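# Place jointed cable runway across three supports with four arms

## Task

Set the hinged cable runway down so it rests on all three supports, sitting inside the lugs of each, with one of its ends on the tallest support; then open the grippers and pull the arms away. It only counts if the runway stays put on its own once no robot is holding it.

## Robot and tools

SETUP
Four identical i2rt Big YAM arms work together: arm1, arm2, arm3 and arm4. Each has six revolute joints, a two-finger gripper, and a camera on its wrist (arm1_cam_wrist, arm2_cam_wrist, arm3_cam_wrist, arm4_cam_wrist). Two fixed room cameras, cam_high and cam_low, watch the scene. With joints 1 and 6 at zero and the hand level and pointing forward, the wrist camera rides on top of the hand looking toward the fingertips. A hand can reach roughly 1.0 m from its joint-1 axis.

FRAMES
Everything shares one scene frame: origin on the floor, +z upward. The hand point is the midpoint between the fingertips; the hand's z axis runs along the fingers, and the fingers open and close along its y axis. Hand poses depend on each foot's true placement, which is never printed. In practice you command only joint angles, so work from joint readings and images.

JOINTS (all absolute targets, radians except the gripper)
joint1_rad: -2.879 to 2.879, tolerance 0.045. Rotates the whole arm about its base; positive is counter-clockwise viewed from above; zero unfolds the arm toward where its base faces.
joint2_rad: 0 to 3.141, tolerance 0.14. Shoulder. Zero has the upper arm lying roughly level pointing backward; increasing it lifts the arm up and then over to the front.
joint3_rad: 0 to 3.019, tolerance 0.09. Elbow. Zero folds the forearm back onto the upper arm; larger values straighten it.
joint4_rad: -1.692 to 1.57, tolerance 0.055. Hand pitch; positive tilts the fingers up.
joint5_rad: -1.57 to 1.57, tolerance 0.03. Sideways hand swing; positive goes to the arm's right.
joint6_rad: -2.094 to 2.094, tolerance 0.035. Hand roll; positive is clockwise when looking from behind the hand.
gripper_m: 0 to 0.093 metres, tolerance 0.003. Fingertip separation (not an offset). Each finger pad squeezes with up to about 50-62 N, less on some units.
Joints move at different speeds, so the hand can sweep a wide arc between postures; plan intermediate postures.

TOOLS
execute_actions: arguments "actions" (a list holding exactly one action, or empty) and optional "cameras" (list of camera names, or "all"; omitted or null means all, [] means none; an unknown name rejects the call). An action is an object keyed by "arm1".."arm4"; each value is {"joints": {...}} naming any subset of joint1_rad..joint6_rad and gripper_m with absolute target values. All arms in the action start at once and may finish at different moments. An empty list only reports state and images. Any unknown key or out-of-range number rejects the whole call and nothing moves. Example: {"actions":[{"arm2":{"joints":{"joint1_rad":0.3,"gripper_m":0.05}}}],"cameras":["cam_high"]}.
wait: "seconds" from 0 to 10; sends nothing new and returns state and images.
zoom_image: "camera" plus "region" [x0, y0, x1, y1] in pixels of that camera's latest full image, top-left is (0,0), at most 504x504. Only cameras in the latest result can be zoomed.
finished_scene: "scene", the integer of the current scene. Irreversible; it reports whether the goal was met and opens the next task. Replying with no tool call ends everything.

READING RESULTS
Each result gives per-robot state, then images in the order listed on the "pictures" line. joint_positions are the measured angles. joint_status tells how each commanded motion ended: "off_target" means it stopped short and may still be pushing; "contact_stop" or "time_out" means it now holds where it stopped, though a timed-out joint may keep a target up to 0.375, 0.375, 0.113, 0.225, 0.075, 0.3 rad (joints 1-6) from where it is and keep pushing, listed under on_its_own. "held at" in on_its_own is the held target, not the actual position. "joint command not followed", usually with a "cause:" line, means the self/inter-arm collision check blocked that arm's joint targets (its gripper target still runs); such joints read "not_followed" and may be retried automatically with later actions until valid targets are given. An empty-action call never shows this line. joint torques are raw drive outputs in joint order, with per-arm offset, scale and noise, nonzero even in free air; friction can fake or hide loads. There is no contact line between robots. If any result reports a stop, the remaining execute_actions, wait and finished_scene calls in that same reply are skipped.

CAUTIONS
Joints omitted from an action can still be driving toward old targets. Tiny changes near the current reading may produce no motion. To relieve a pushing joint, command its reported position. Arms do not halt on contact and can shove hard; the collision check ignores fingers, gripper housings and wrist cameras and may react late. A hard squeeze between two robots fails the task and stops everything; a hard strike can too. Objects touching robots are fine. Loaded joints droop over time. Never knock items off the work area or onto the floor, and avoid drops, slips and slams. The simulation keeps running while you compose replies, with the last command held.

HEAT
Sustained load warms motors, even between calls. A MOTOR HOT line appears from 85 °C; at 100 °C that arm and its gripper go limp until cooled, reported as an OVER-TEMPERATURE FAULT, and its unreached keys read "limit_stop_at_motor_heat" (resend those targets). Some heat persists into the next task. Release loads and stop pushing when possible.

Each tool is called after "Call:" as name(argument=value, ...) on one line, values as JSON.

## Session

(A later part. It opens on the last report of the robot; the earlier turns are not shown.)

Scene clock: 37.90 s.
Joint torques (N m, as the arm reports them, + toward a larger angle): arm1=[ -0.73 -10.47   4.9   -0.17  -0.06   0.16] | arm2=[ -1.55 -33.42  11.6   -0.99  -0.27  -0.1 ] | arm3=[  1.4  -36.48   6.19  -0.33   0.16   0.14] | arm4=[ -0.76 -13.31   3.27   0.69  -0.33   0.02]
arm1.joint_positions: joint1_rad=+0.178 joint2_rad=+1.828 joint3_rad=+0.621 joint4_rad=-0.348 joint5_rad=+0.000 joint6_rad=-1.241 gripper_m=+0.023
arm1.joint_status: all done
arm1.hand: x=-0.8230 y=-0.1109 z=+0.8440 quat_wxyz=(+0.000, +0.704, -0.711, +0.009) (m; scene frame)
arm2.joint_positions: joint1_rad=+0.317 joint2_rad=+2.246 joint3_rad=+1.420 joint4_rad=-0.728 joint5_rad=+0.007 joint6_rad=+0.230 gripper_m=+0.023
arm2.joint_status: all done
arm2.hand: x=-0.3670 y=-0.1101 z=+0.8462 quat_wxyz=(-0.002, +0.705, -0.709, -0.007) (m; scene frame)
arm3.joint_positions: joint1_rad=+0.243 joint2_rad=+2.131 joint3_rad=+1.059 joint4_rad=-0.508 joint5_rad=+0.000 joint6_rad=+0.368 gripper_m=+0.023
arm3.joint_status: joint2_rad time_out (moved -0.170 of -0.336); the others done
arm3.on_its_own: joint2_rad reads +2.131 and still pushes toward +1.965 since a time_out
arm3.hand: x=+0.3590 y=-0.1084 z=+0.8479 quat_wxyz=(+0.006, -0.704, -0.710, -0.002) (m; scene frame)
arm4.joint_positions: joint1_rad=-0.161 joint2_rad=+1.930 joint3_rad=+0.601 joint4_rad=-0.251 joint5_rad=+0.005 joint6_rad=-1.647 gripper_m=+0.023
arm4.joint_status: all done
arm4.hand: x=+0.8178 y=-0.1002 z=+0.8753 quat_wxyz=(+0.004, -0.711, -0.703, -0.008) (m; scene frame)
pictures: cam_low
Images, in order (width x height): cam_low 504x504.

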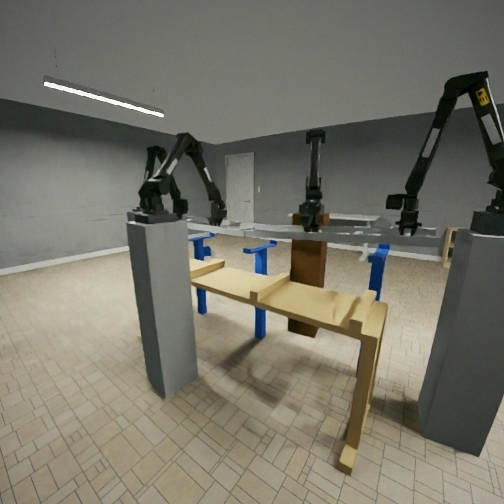

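Call:
execute_actions(actions=[{"arm1":{"joints":{"joint1_rad":0.488,"joint2_rad":1.92,"joint3_rad":0.80,"joint4_rad":-0.44,"joint6_rad":-0.925}},"arm2":{"joints":{"joint1_rad":0.275,"joint2_rad":2.40,"joint3_rad":2.02,"joint4_rad":-1.03,"joint6_rad":0.188}},"arm3":{"joints":{"joint1_rad":0.368,"joint2_rad":1.83,"joint3_rad":0.755,"joint4_rad":-0.325,"joint6_rad":0.505}},"arm4":{"joints":{"joint1_rad":-0.505,"joint2_rad":1.97,"joint3_rad":0.708,"joint4_rad":-0.295,"joint6_rad":-1.998}}}])

Scene clock: 41.90 s.
Joint torques (N m, as the arm reports them, + toward a larger angle): arm1=[  0.32 -14.72   5.2   -0.68  -0.12   0.18] | arm2=[ -1.8  -35.31  14.28  -0.9   -0.47  -0.07] | arm3=[  1.69 -32.27   4.54  -0.34  -0.07   0.18] | arm4=[ -0.48 -11.68   4.01   0.73  -0.6    0.08]
arm1.joint_positions: joint1_rad=+0.486 joint2_rad=+1.935 joint3_rad=+0.783 joint4_rad=-0.415 joint5_rad=+0.002 joint6_rad=-0.934 gripper_m=+0.023
arm1.joint_status: all done
arm1.hand: x=-0.8254 y=+0.0081 z=+0.8306 quat_wxyz=(+0.005, +0.704, -0.710, +0.007) (m; scene frame)
arm2.joint_positions: joint1_rad=+0.283 joint2_rad=+2.486 joint3_rad=+1.931 joint4_rad=-0.995 joint5_rad=+0.010 joint6_rad=+0.194 gripper_m=+0.023
arm2.joint_status: all done
arm2.hand: x=-0.3697 y=+0.0104 z=+0.8492 quat_wxyz=(-0.005, +0.705, -0.709, -0.007) (m; scene frame)
arm3.joint_positions: joint1_rad=+0.365 joint2_rad=+1.999 joint3_rad=+0.724 joint4_rad=-0.313 joint5_rad=+0.007 joint6_rad=+0.489 gripper_m=+0.023
arm3.joint_status: joint2_rad time_out (moved -0.131 of -0.301); the others done
arm3.on_its_own: joint2_rad reads +1.999 and still pushes toward +1.830 since a time_out
arm3.hand: x=+0.3549 y=+0.0145 z=+0.8498 quat_wxyz=(+0.012, -0.703, -0.711, +0.000) (m; scene frame)
arm4.joint_positions: joint1_rad=-0.518 joint2_rad=+1.969 joint3_rad=+0.699 joint4_rad=-0.305 joint5_rad=+0.013 joint6_rad=-2.005 gripper_m=+0.023
arm4.joint_status: all done
arm4.hand: x=+0.8155 y=+0.0216 z=+0.8749 quat_wxyz=(+0.006, -0.710, -0.704, -0.011) (m; scene frame)
pictures: arm1_cam_wrist, arm2_cam_wrist, arm3_cam_wrist, arm4_cam_wrist, cam_high, cam_low
Images, in order (width x height): arm1_cam_wrist 616x616, arm2_cam_wrist 616x616, arm3_cam_wrist 616x616, arm4_cam_wrist 616x616, cam_high 504x504, cam_low 504x504.

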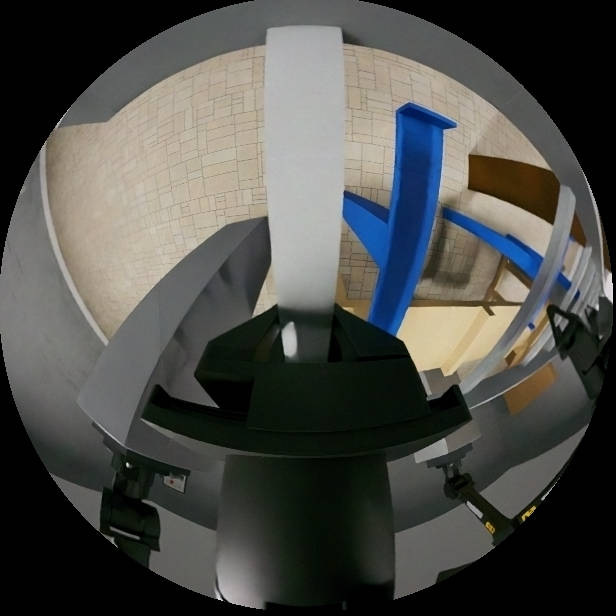

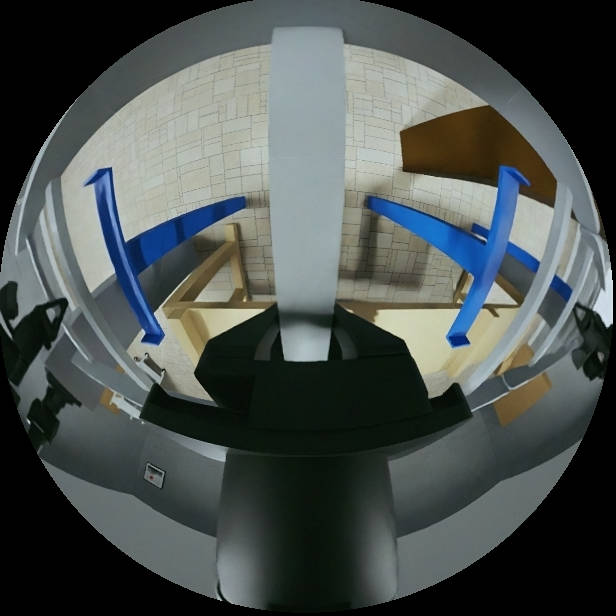

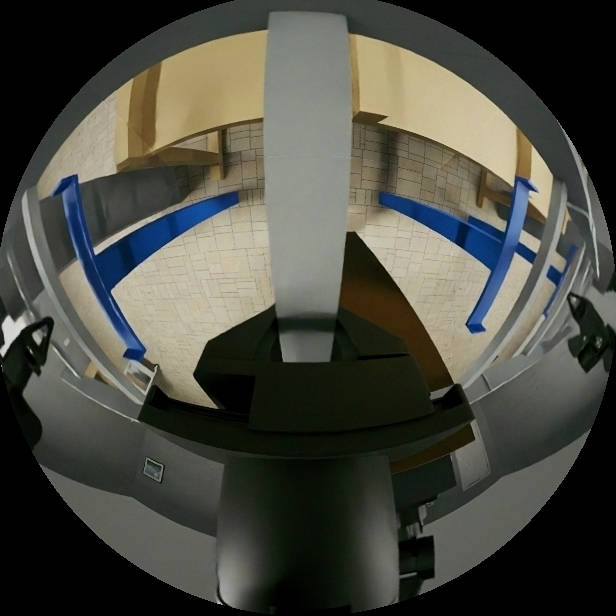

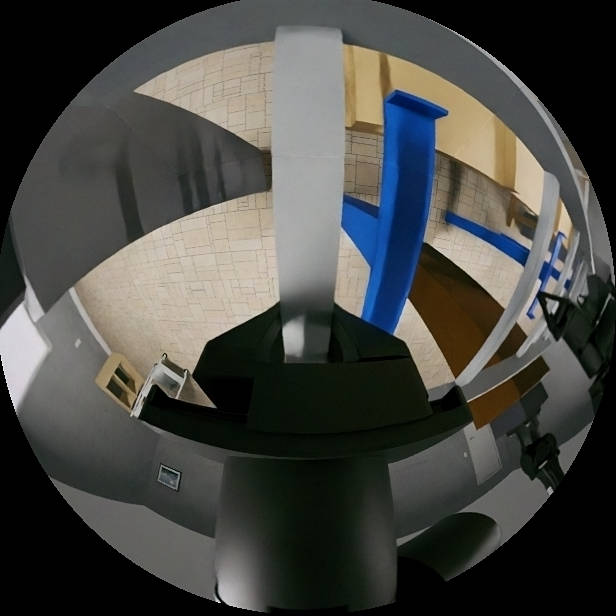

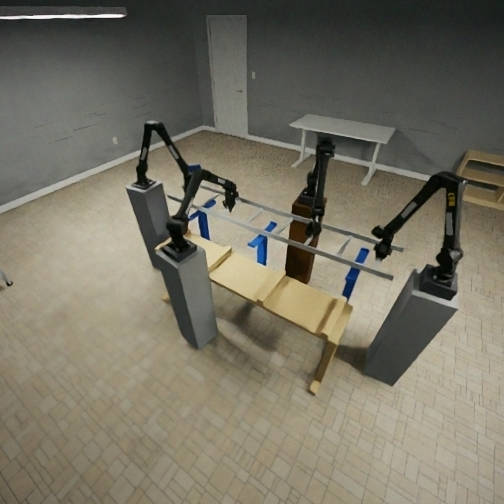

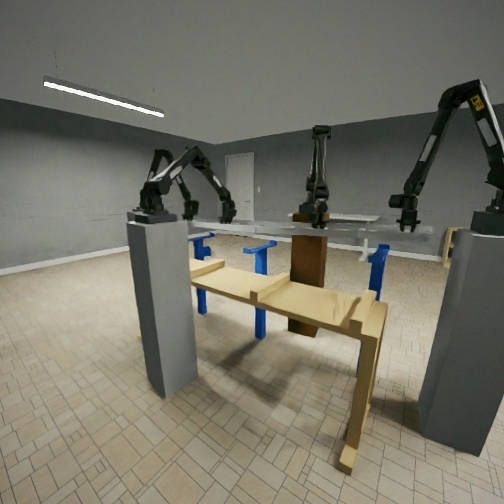

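Call:
execute_actions(actions=[{"arm1":{"joints":{"joint1_rad":0.495,"joint2_rad":2.165,"joint3_rad":0.83,"joint4_rad":-0.205}},"arm2":{"joints":{"joint2_rad":2.55,"joint3_rad":2.065,"joint4_rad":-0.935}},"arm3":{"joints":{"joint1_rad":0.385,"joint2_rad":2.115,"joint3_rad":0.77,"joint4_rad":-0.095,"joint6_rad":0.515}},"arm4":{"joints":{"joint1_rad":-0.53,"joint6_rad":-2.02,"joint2_rad":2.15,"joint3_rad":0.75,"joint4_rad":-0.14}}}])

Call:
zoom_image(camera="cam_high", region=[160, 170, 420, 320])

Call:
zoom_image(camera="cam_low", region=[180, 200, 450, 290])

Scene clock: 45.40 s.
Joint torques (N m, as the arm reports them, + toward a larger angle): arm1=[  0.97 -17.34   2.22   0.19  -0.36   0.28] | arm2=[ -1.68 -37.12  12.02  -0.32  -0.38  -0.01] | arm3=[  2.47 -29.97   0.36  -0.09  -0.05   0.24] | arm4=[ -1.34 -14.16   2.31   1.12  -0.4    0.02]
arm1.joint_positions: joint1_rad=+0.477 joint2_rad=+2.190 joint3_rad=+0.827 joint4_rad=-0.203 joint5_rad=+0.008 joint6_rad=-0.947 gripper_m=+0.023
arm1.joint_status: all done
arm1.hand: x=-0.8223 y=+0.0034 z=+0.7450 quat_wxyz=(+0.005, +0.705, -0.709, +0.010) (m; scene frame)
arm2.joint_positions: joint1_rad=+0.280 joint2_rad=+2.652 joint3_rad=+1.998 joint4_rad=-0.913 joint5_rad=+0.010 joint6_rad=+0.187 gripper_m=+0.023
arm2.joint_status: all done
arm2.hand: x=-0.3680 y=+0.0095 z=+0.7593 quat_wxyz=(+0.000, +0.707, -0.707, -0.001) (m; scene frame)
arm3.joint_positions: joint1_rad=+0.373 joint2_rad=+2.247 joint3_rad=+0.770 joint4_rad=-0.088 joint5_rad=+0.006 joint6_rad=+0.492 gripper_m=+0.023
arm3.joint_status: all done
arm3.hand: x=+0.3576 y=+0.0151 z=+0.7715 quat_wxyz=(+0.000, -0.702, -0.712, +0.003) (m; scene frame)
arm4.joint_positions: joint1_rad=-0.531 joint2_rad=+2.168 joint3_rad=+0.744 joint4_rad=-0.162 joint5_rad=+0.008 joint6_rad=-2.020 gripper_m=+0.023
arm4.joint_status: all done
arm4.hand: x=+0.8172 y=+0.0252 z=+0.8141 quat_wxyz=(+0.000, -0.709, -0.705, -0.010) (m; scene frame)
pictures: arm1_cam_wrist, arm2_cam_wrist, arm3_cam_wrist, arm4_cam_wrist, cam_high, cam_low
Images, in order (width x height): arm1_cam_wrist 616x616, arm2_cam_wrist 616x616, arm3_cam_wrist 616x616, arm4_cam_wrist 616x616, cam_high 504x504, cam_low 504x504.

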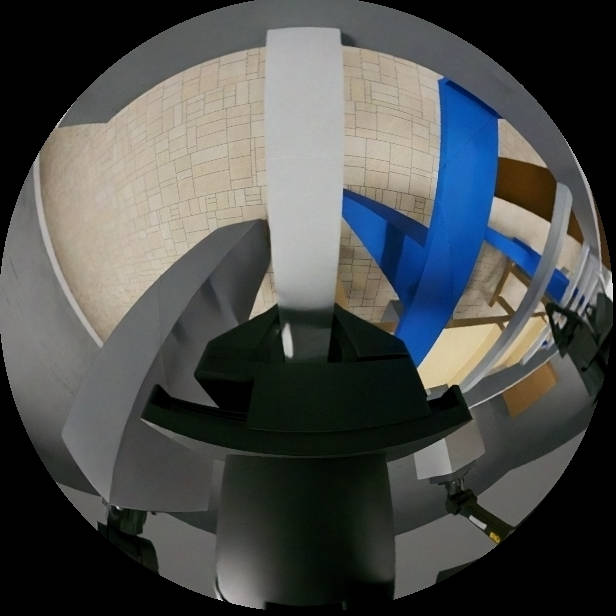

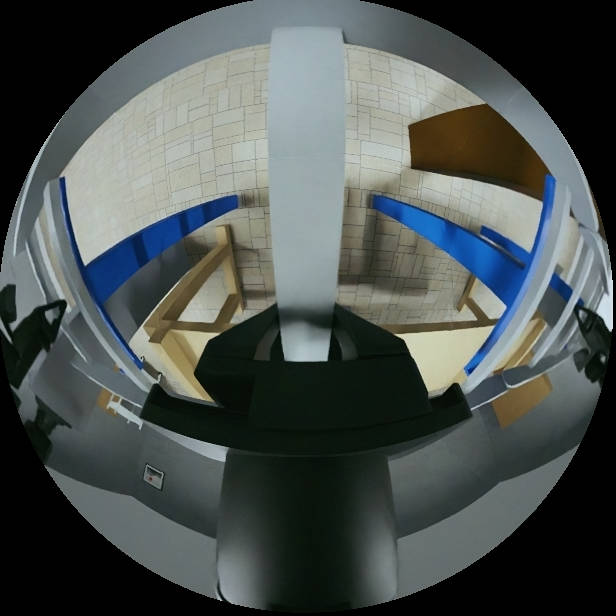

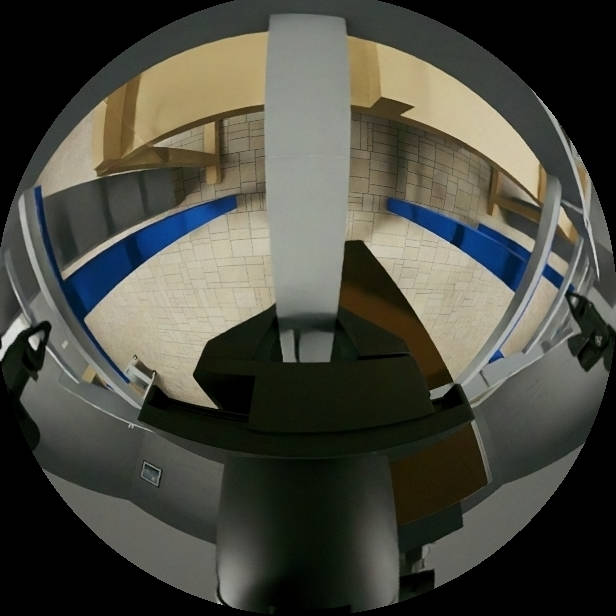

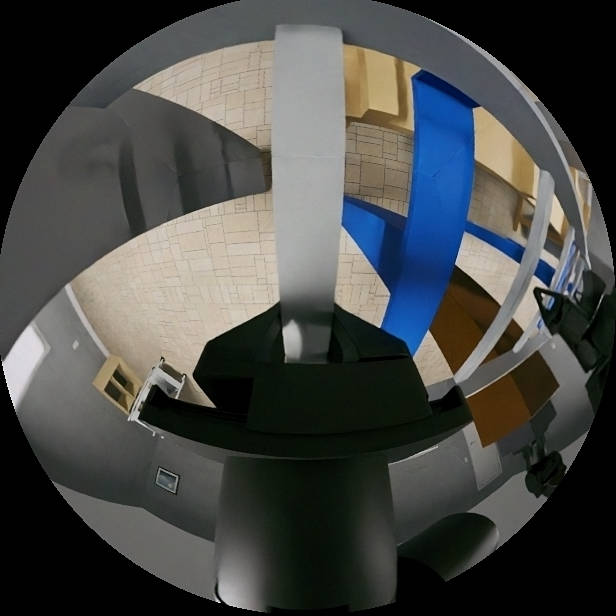

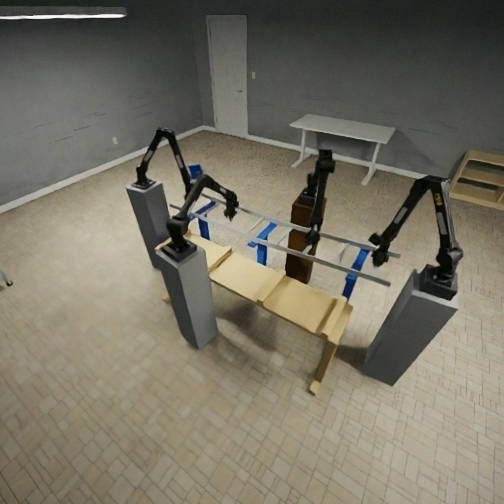

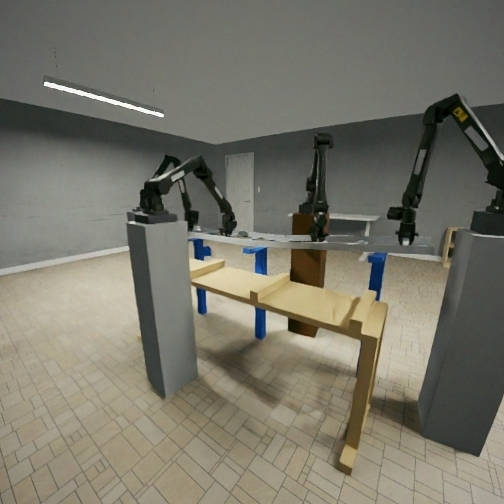

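Region (160, 170, 420, 320) of cam_high's 504x504 image, scaled by 1.938, with more detail than that image has; it fills the top 291 rows of this view, and the rest is white.

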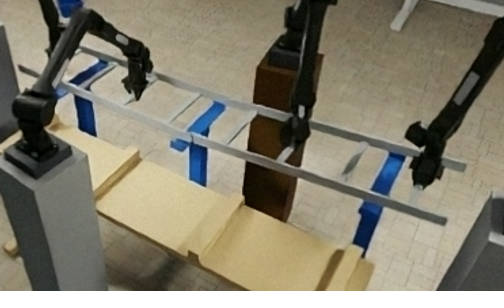

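Region (180, 200, 450, 290) of cam_low's 504x504 image, scaled by 1.867, with more detail than that image has.

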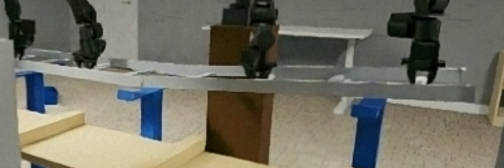

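Call:
execute_actions(actions=[{"arm1":{"joints":{"joint1_rad":0.51,"joint6_rad":-0.915,"joint2_rad":2.25,"joint3_rad":0.86,"joint4_rad":-0.15}},"arm2":{"joints":{"joint2_rad":2.625,"joint3_rad":2.11,"joint4_rad":-0.915}},"arm3":{"joints":{"joint2_rad":2.205,"joint3_rad":0.79,"joint4_rad":-0.04}},"arm4":{"joints":{"joint1_rad":-0.54,"joint2_rad":2.235,"joint3_rad":0.775,"joint4_rad":-0.085}}}])

Call:
zoom_image(camera="cam_high", region=[160, 170, 420, 320])

Call:
zoom_image(camera="cam_low", region=[180, 200, 450, 290])

Scene clock: 47.93 s.
Joint torques (N m, as the arm reports them, + toward a larger angle): arm1=[  0.74 -16.29   2.22   0.39  -0.38   0.24] | arm2=[ -1.25 -35.3   12.12  -0.09  -0.39  -0.04] | arm3=[  2.41 -28.69  -0.48   0.18   0.01   0.21] | arm4=[ -1.86 -13.94   1.89   1.22  -0.38   0.02]
arm1.joint_positions: joint1_rad=+0.490 joint2_rad=+2.262 joint3_rad=+0.855 joint4_rad=-0.153 joint5_rad=+0.009 joint6_rad=-0.932 gripper_m=+0.023
arm1.joint_status: all done
arm1.hand: x=-0.8223 y=+0.0089 z=+0.7213 quat_wxyz=(+0.002, +0.705, -0.709, +0.010) (m; scene frame)
arm2.joint_positions: joint1_rad=+0.279 joint2_rad=+2.707 joint3_rad=+2.043 joint4_rad=-0.899 joint5_rad=+0.010 joint6_rad=+0.188 gripper_m=+0.023
arm2.joint_status: all done
arm2.hand: x=-0.3687 y=+0.0139 z=+0.7358 quat_wxyz=(-0.001, +0.706, -0.708, -0.002) (m; scene frame)
arm3.joint_positions: joint1_rad=+0.373 joint2_rad=+2.321 joint3_rad=+0.794 joint4_rad=-0.039 joint5_rad=+0.004 joint6_rad=+0.495 gripper_m=+0.023
arm3.joint_status: all done
arm3.hand: x=+0.3571 y=+0.0168 z=+0.7480 quat_wxyz=(+0.001, -0.703, -0.711, +0.002) (m; scene frame)
arm4.joint_positions: joint1_rad=-0.533 joint2_rad=+2.246 joint3_rad=+0.768 joint4_rad=-0.107 joint5_rad=+0.006 joint6_rad=-2.020 gripper_m=+0.023
arm4.joint_status: all done
arm4.hand: x=+0.8171 y=+0.0260 z=+0.7898 quat_wxyz=(+0.000, -0.710, -0.704, -0.009) (m; scene frame)
pictures: arm1_cam_wrist, arm2_cam_wrist, arm3_cam_wrist, arm4_cam_wrist, cam_high, cam_low
Images, in order (width x height): arm1_cam_wrist 616x616, arm2_cam_wrist 616x616, arm3_cam_wrist 616x616, arm4_cam_wrist 616x616, cam_high 504x504, cam_low 504x504.

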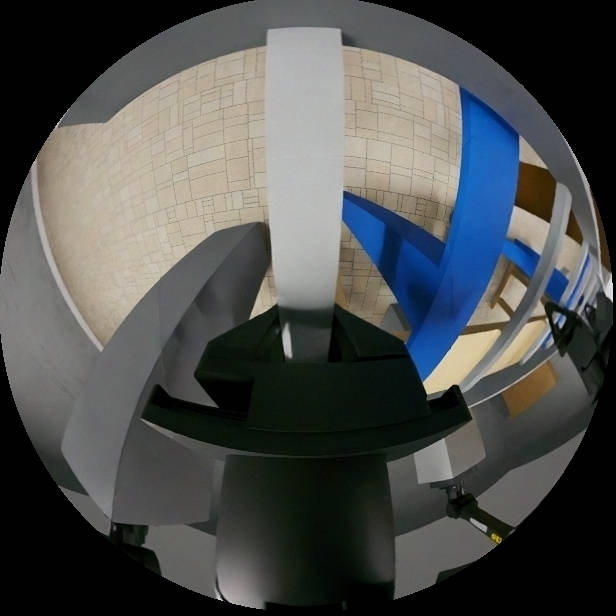

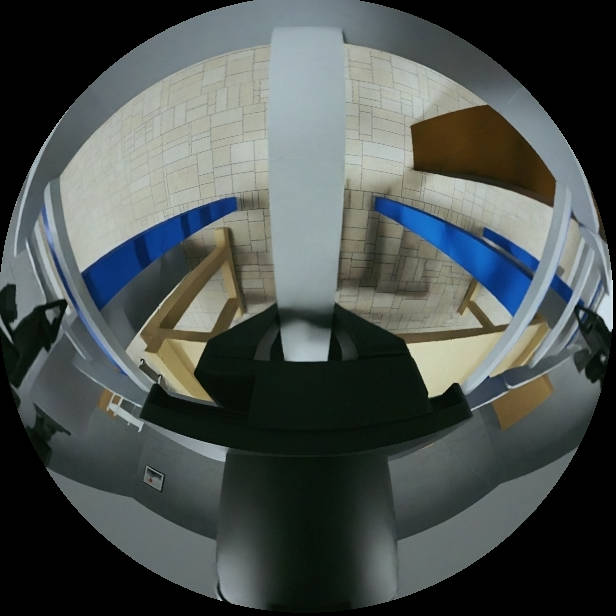

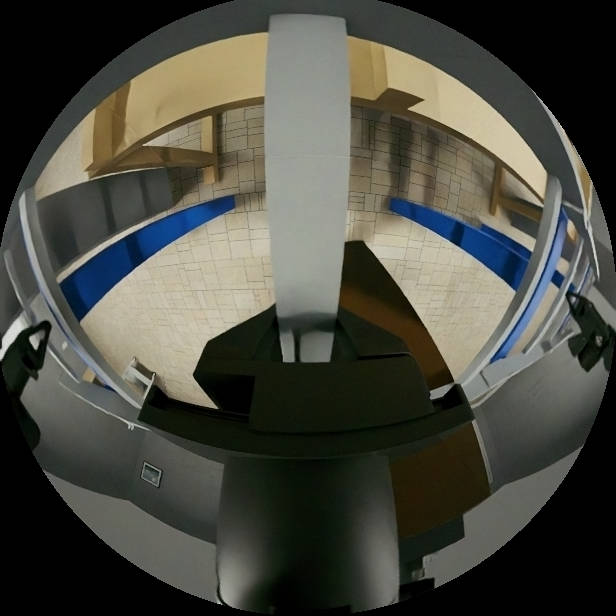

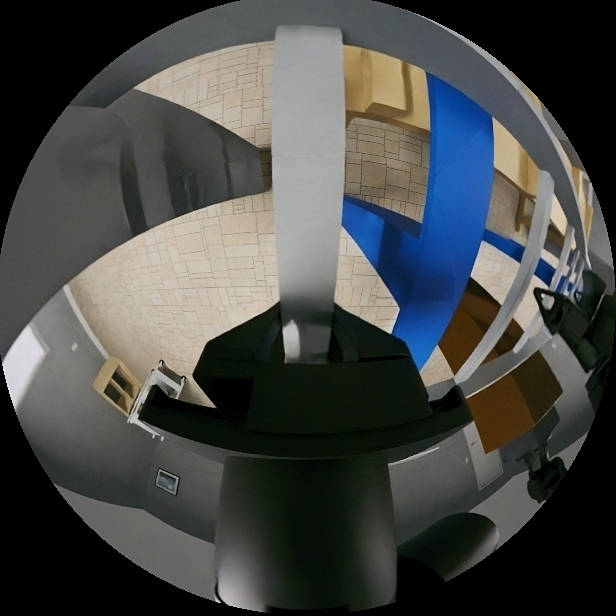

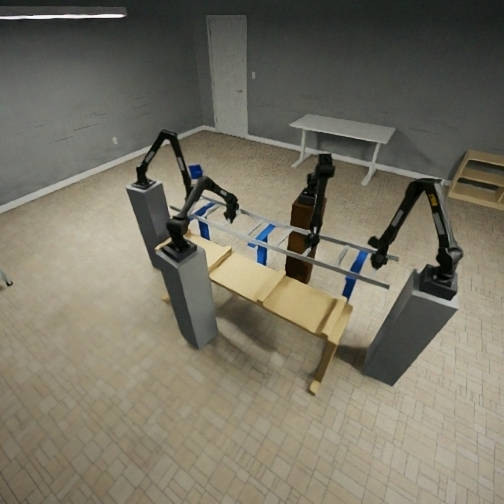

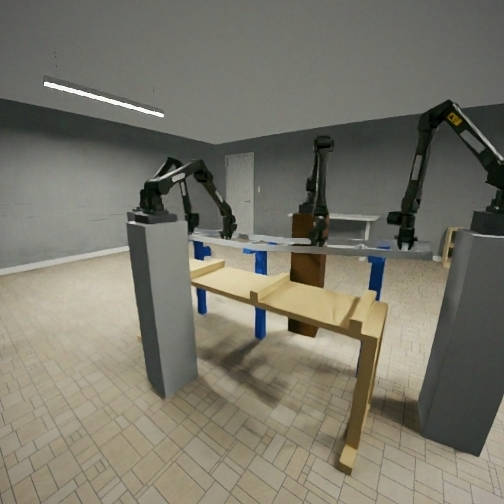

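Region (160, 170, 420, 320) of cam_high's 504x504 image, scaled by 1.938, with more detail than that image has; it fills the top 291 rows of this view, and the rest is white.

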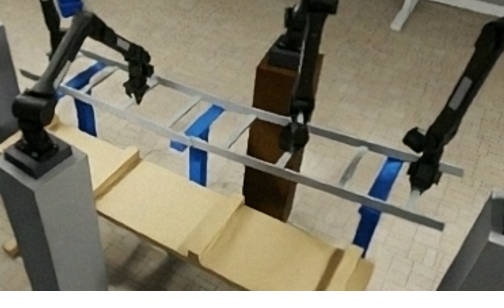

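Region (180, 200, 450, 290) of cam_low's 504x504 image, scaled by 1.867, with more detail than that image has.

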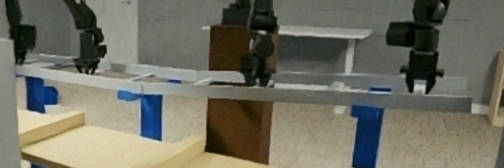

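Call:
execute_actions(actions=[{"arm1":{"joints":{"joint2_rad":2.325,"joint3_rad":0.885,"joint4_rad":-0.105}},"arm2":{"joints":{"joint2_rad":2.735,"joint3_rad":2.125,"joint4_rad":-0.89}},"arm3":{"joints":{"joint2_rad":2.35,"joint3_rad":0.82,"joint4_rad":0.01}},"arm4":{"joints":{"joint2_rad":2.305,"joint3_rad":0.795,"joint4_rad":-0.05}}}], cameras=["cam_high","cam_low"])

Call:
zoom_image(camera="cam_high", region=[160, 170, 420, 320])

Call:
zoom_image(camera="cam_low", region=[180, 200, 450, 290])

Scene clock: 49.97 s.
Joint torques (N m, as the arm reports them, + toward a larger angle): arm1=[  1.84 -13.05   2.49   1.02  -0.26   0.22] | arm2=[ -1.63 -29.09  11.09   0.55  -0.3   -0.05] | arm3=[  2.39 -19.74   0.28   1.06   0.15   0.21] | arm4=[ -1.98 -11.93   2.27   1.53  -0.34   0.  ]
arm1.joint_positions: joint1_rad=+0.490 joint2_rad=+2.305 joint3_rad=+0.871 joint4_rad=-0.123 joint5_rad=+0.006 joint6_rad=-0.932 gripper_m=+0.023
arm1.joint_status: all done
arm1.hand: x=-0.8217 y=+0.0097 z=+0.7071 quat_wxyz=(+0.000, +0.705, -0.710, +0.009) (m; scene frame)
arm2.joint_positions: joint1_rad=+0.277 joint2_rad=+2.744 joint3_rad=+2.069 joint4_rad=-0.890 joint5_rad=+0.009 joint6_rad=+0.187 gripper_m=+0.023
arm2.joint_status: all done
arm2.hand: x=-0.3680 y=+0.0140 z=+0.7184 quat_wxyz=(+0.000, +0.706, -0.708, -0.001) (m; scene frame)
arm3.joint_positions: joint1_rad=+0.373 joint2_rad=+2.370 joint3_rad=+0.813 joint4_rad=-0.008 joint5_rad=+0.001 joint6_rad=+0.496 gripper_m=+0.023
arm3.joint_status: all done
arm3.hand: x=+0.3575 y=+0.0177 z=+0.7324 quat_wxyz=(+0.000, -0.703, -0.711, +0.000) (m; scene frame)
arm4.joint_positions: joint1_rad=-0.533 joint2_rad=+2.287 joint3_rad=+0.781 joint4_rad=-0.080 joint5_rad=+0.006 joint6_rad=-2.020 gripper_m=+0.023
arm4.joint_status: all done
arm4.hand: x=+0.8178 y=+0.0257 z=+0.7769 quat_wxyz=(-0.001, -0.710, -0.704, -0.009) (m; scene frame)
pictures: cam_high, cam_low
Images, in order (width x height): cam_high 504x504, cam_low 504x504.

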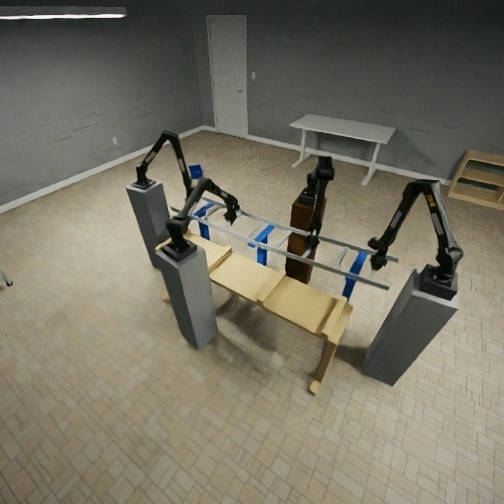

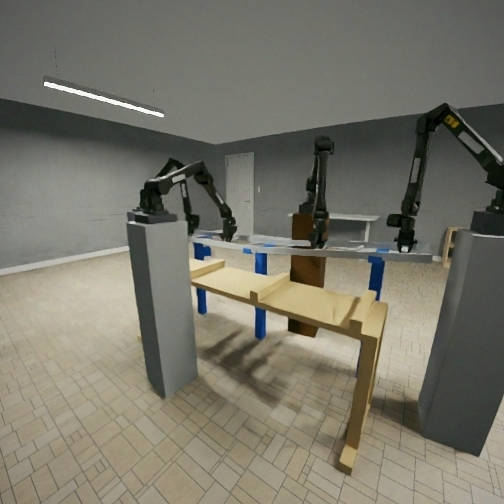

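Region (160, 170, 420, 320) of cam_high's 504x504 image, scaled by 1.938, with more detail than that image has; it fills the top 291 rows of this view, and the rest is white.

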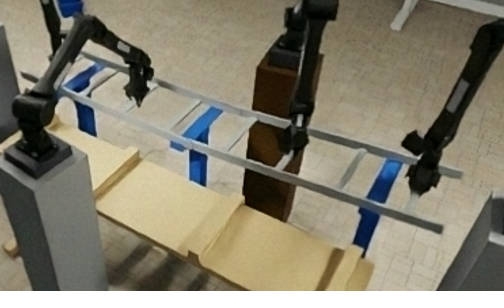

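Region (180, 200, 450, 290) of cam_low's 504x504 image, scaled by 1.867, with more detail than that image has.

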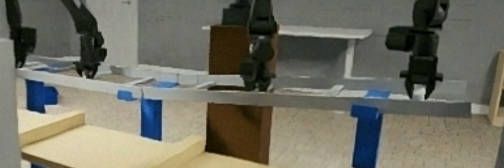

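Seated. Release and lift in small steps.

Call:
execute_actions(actions=[{"arm1":{"joints":{"gripper_m":0.09}},"arm2":{"joints":{"gripper_m":0.09}},"arm3":{"joints":{"gripper_m":0.09}},"arm4":{"joints":{"gripper_m":0.09}}}], cameras=[])

Call:
execute_actions(actions=[{"arm1":{"joints":{"joint2_rad":2.16,"joint3_rad":0.83,"joint4_rad":-0.21}},"arm2":{"joints":{"joint2_rad":2.6,"joint3_rad":2.0,"joint4_rad":-0.95}},"arm3":{"joints":{"joint2_rad":2.2,"joint3_rad":0.77,"joint4_rad":-0.11}},"arm4":{"joints":{"joint2_rad":2.12,"joint3_rad":0.745,"joint4_rad":-0.175}}}], cameras=[])

Call:
execute_actions(actions=[{"arm1":{"joints":{"joint2_rad":1.8,"joint3_rad":0.79,"joint4_rad":-0.5}},"arm2":{"joints":{"joint2_rad":2.4,"joint3_rad":1.95,"joint4_rad":-1.05}},"arm3":{"joints":{"joint2_rad":1.85,"joint3_rad":0.75,"joint4_rad":-0.43}},"arm4":{"joints":{"joint2_rad":1.75,"joint3_rad":0.72,"joint4_rad":-0.47}}}])

Scene clock: 52.90 s.
Joint torques (N m, as the arm reports them, + toward a larger angle): arm1=[  0.29 -14.23   2.15   0.73  -0.11   0.24] | arm2=[ -0.77 -28.33   9.04   0.12  -0.1   -0.02] | arm3=[  2.13 -19.01   0.31   0.92   0.16   0.09] | arm4=[ -1.97 -12.16   2.05   0.9   -0.22   0.01]
arm1.joint_positions: joint1_rad=+0.497 joint2_rad=+2.305 joint3_rad=+0.873 joint4_rad=-0.117 joint5_rad=+0.003 joint6_rad=-0.927 gripper_m=+0.090
arm1.joint_status: all done
arm1.hand: x=-0.8217 y=+0.0137 z=+0.7072 quat_wxyz=(-0.004, +0.705, -0.709, +0.008) (m; scene frame)
arm2.joint_positions: joint1_rad=+0.277 joint2_rad=+2.739 joint3_rad=+2.095 joint4_rad=-0.890 joint5_rad=+0.004 joint6_rad=+0.187 gripper_m=+0.090
arm2.joint_status: all done
arm2.hand: x=-0.3714 y=+0.0282 z=+0.7298 quat_wxyz=(-0.007, +0.706, -0.708, -0.016) (m; scene frame)
arm3.joint_positions: joint1_rad=+0.377 joint2_rad=+2.360 joint3_rad=+0.815 joint4_rad=-0.004 joint5_rad=+0.000 joint6_rad=+0.506 gripper_m=+0.090
arm3.joint_status: all done
arm3.hand: x=+0.3616 y=+0.0127 z=+0.7355 quat_wxyz=(-0.008, -0.705, -0.709, +0.002) (m; scene frame)
arm4.joint_positions: joint1_rad=-0.533 joint2_rad=+2.289 joint3_rad=+0.784 joint4_rad=-0.063 joint5_rad=+0.002 joint6_rad=-2.020 gripper_m=+0.090
arm4.joint_status: all done
arm4.hand: x=+0.8127 y=+0.0276 z=+0.7764 quat_wxyz=(+0.007, -0.710, -0.704, -0.004) (m; scene frame)
pictures: none
No camera images: the call's "cameras" was empty. Leave "cameras" out to get every camera's image.

Scene clock: 53.97 s.
Joint torques (N m, as the arm reports them, + toward a larger angle): arm1=[  1.02 -14.58   2.71   0.25  -0.14   0.12] | arm2=[ -0.02 -25.65   7.23   0.05  -0.14   0.01] | arm3=[  2.16 -16.6    1.04  -0.34   0.16   0.1 ] | arm4=[ -1.88 -11.45   2.78  -0.04  -0.21   0.02]
arm1.joint_positions: joint1_rad=+0.497 joint2_rad=+2.154 joint3_rad=+0.827 joint4_rad=-0.200 joint5_rad=+0.003 joint6_rad=-0.926 gripper_m=+0.090
arm1.joint_status: all done
arm1.hand: x=-0.8167 y=+0.0181 z=+0.7579 quat_wxyz=(-0.015, +0.705, -0.709, +0.010) (m; scene frame)
arm2.joint_positions: joint1_rad=+0.277 joint2_rad=+2.581 joint3_rad=+1.998 joint4_rad=-0.937 joint5_rad=+0.004 joint6_rad=+0.187 gripper_m=+0.090
arm2.joint_status: all done
arm2.hand: x=-0.3704 y=+0.0275 z=+0.8069 quat_wxyz=(-0.011, +0.705, -0.708, -0.022) (m; scene frame)
arm3.joint_positions: joint1_rad=+0.377 joint2_rad=+2.190 joint3_rad=+0.769 joint4_rad=-0.096 joint5_rad=+0.000 joint6_rad=+0.507 gripper_m=+0.090
arm3.joint_status: all done
arm3.hand: x=+0.3684 y=+0.0006 z=+0.7904 quat_wxyz=(-0.023, -0.705, -0.708, +0.007) (m; scene frame)
arm4.joint_positions: joint1_rad=-0.533 joint2_rad=+2.105 joint3_rad=+0.742 joint4_rad=-0.163 joint5_rad=+0.002 joint6_rad=-2.020 gripper_m=+0.090
arm4.joint_status: all done
arm4.hand: x=+0.7992 y=+0.0336 z=+0.8352 quat_wxyz=(+0.027, -0.710, -0.704, +0.003) (m; scene frame)
pictures: none
No camera images: the call's "cameras" was empty. Leave "cameras" out to get every camera's image.

Scene clock: 55.30 s.
Joint torques (N m, as the arm reports them, + toward a larger angle): arm1=[  1.31 -11.99   5.48  -0.1   -0.1    0.17] | arm2=[ -0.55 -25.43   8.8   -0.16  -0.07   0.01] | arm3=[  2.11 -14.66   4.14  -0.3    0.16   0.1 ] | arm4=[ -1.83 -10.02   5.57   0.1   -0.2    0.03]
arm1.joint_positions: joint1_rad=+0.497 joint2_rad=+1.782 joint3_rad=+0.789 joint4_rad=-0.489 joint5_rad=+0.003 joint6_rad=-0.926 gripper_m=+0.090
arm1.joint_status: all done
arm1.hand: x=-0.8100 y=+0.0250 z=+0.8866 quat_wxyz=(-0.037, +0.704, -0.709, +0.013) (m; scene frame)
arm2.joint_positions: joint1_rad=+0.277 joint2_rad=+2.374 joint3_rad=+1.937 joint4_rad=-1.035 joint5_rad=+0.004 joint6_rad=+0.187 gripper_m=+0.090
arm2.joint_status: all done
arm2.hand: x=-0.3695 y=+0.0298 z=+0.9268 quat_wxyz=(-0.024, +0.705, -0.708, -0.041) (m; scene frame)
arm3.joint_positions: joint1_rad=+0.377 joint2_rad=+1.831 joint3_rad=+0.746 joint4_rad=-0.415 joint5_rad=+0.000 joint6_rad=+0.507 gripper_m=+0.090
arm3.joint_status: all done
arm3.hand: x=+0.3754 y=-0.0119 z=+0.9102 quat_wxyz=(-0.032, -0.705, -0.708, +0.009) (m; scene frame)
arm4.joint_positions: joint1_rad=-0.533 joint2_rad=+1.735 joint3_rad=+0.720 joint4_rad=-0.458 joint5_rad=+0.002 joint6_rad=-2.020 gripper_m=+0.090
arm4.joint_status: all done
arm4.hand: x=+0.7876 y=+0.0379 z=+0.9565 quat_wxyz=(+0.052, -0.709, -0.703, +0.011) (m; scene frame)
pictures: arm1_cam_wrist, arm2_cam_wrist, arm3_cam_wrist, arm4_cam_wrist, cam_high, cam_low
Images, in order (width x height): arm1_cam_wrist 616x616, arm2_cam_wrist 616x616, arm3_cam_wrist 616x616, arm4_cam_wrist 616x616, cam_high 504x504, cam_low 504x504.

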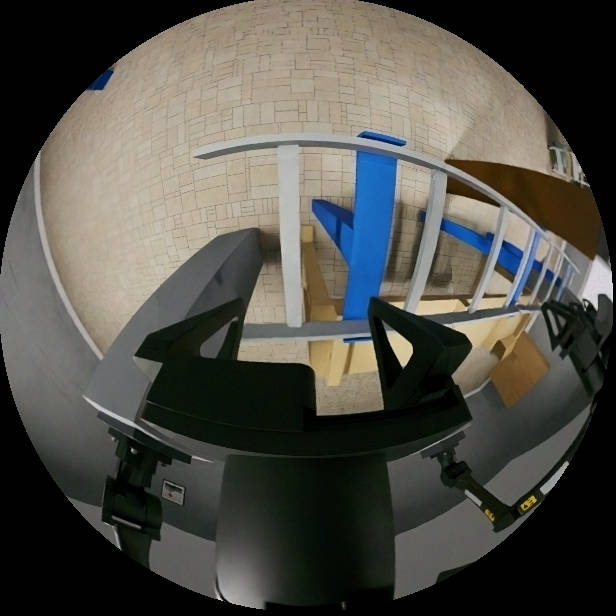

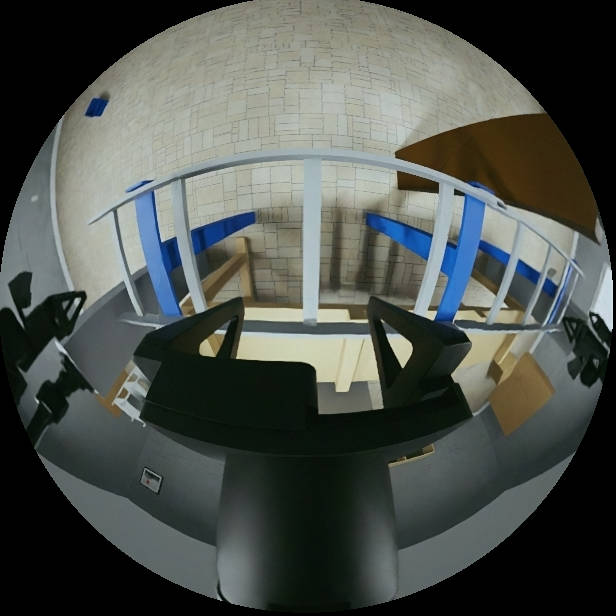

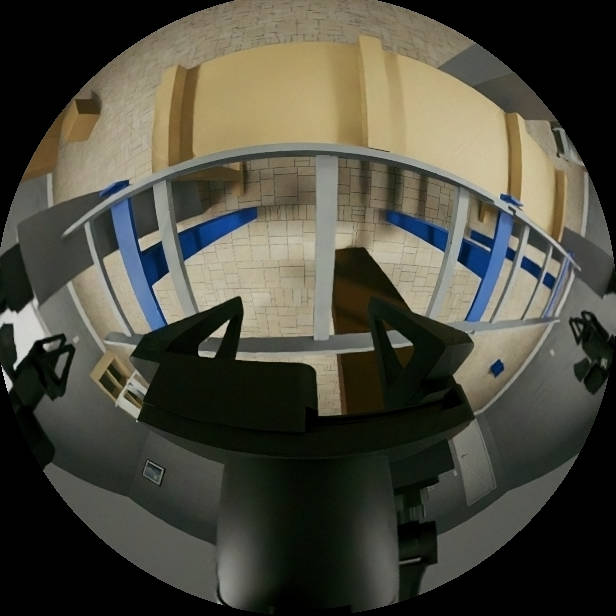

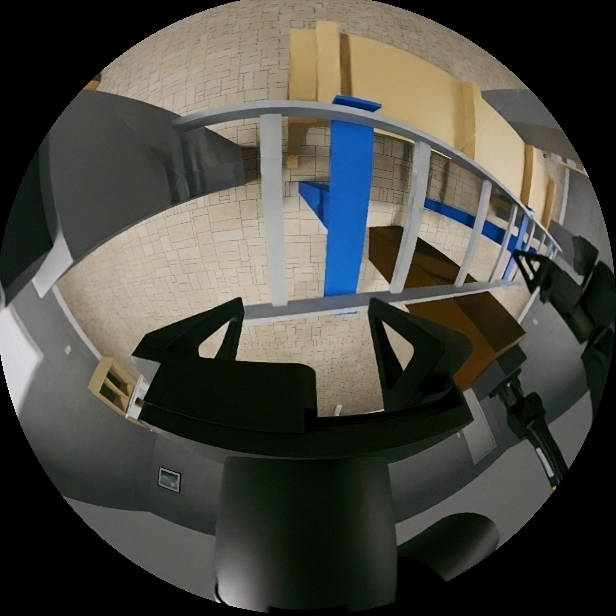

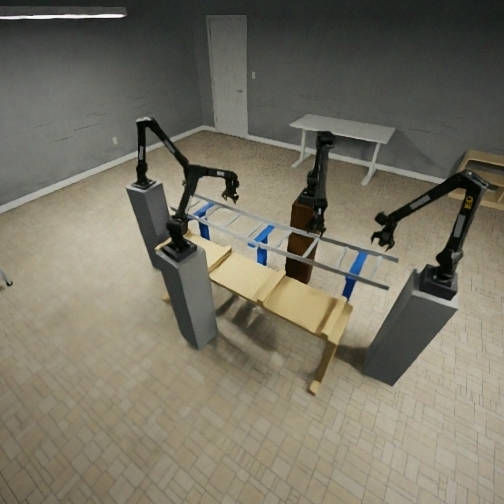

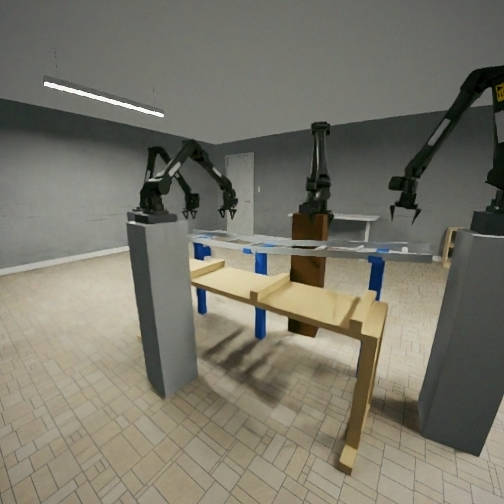

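Call:
finished_scene(scene=2)

The scene is finished: the task was done.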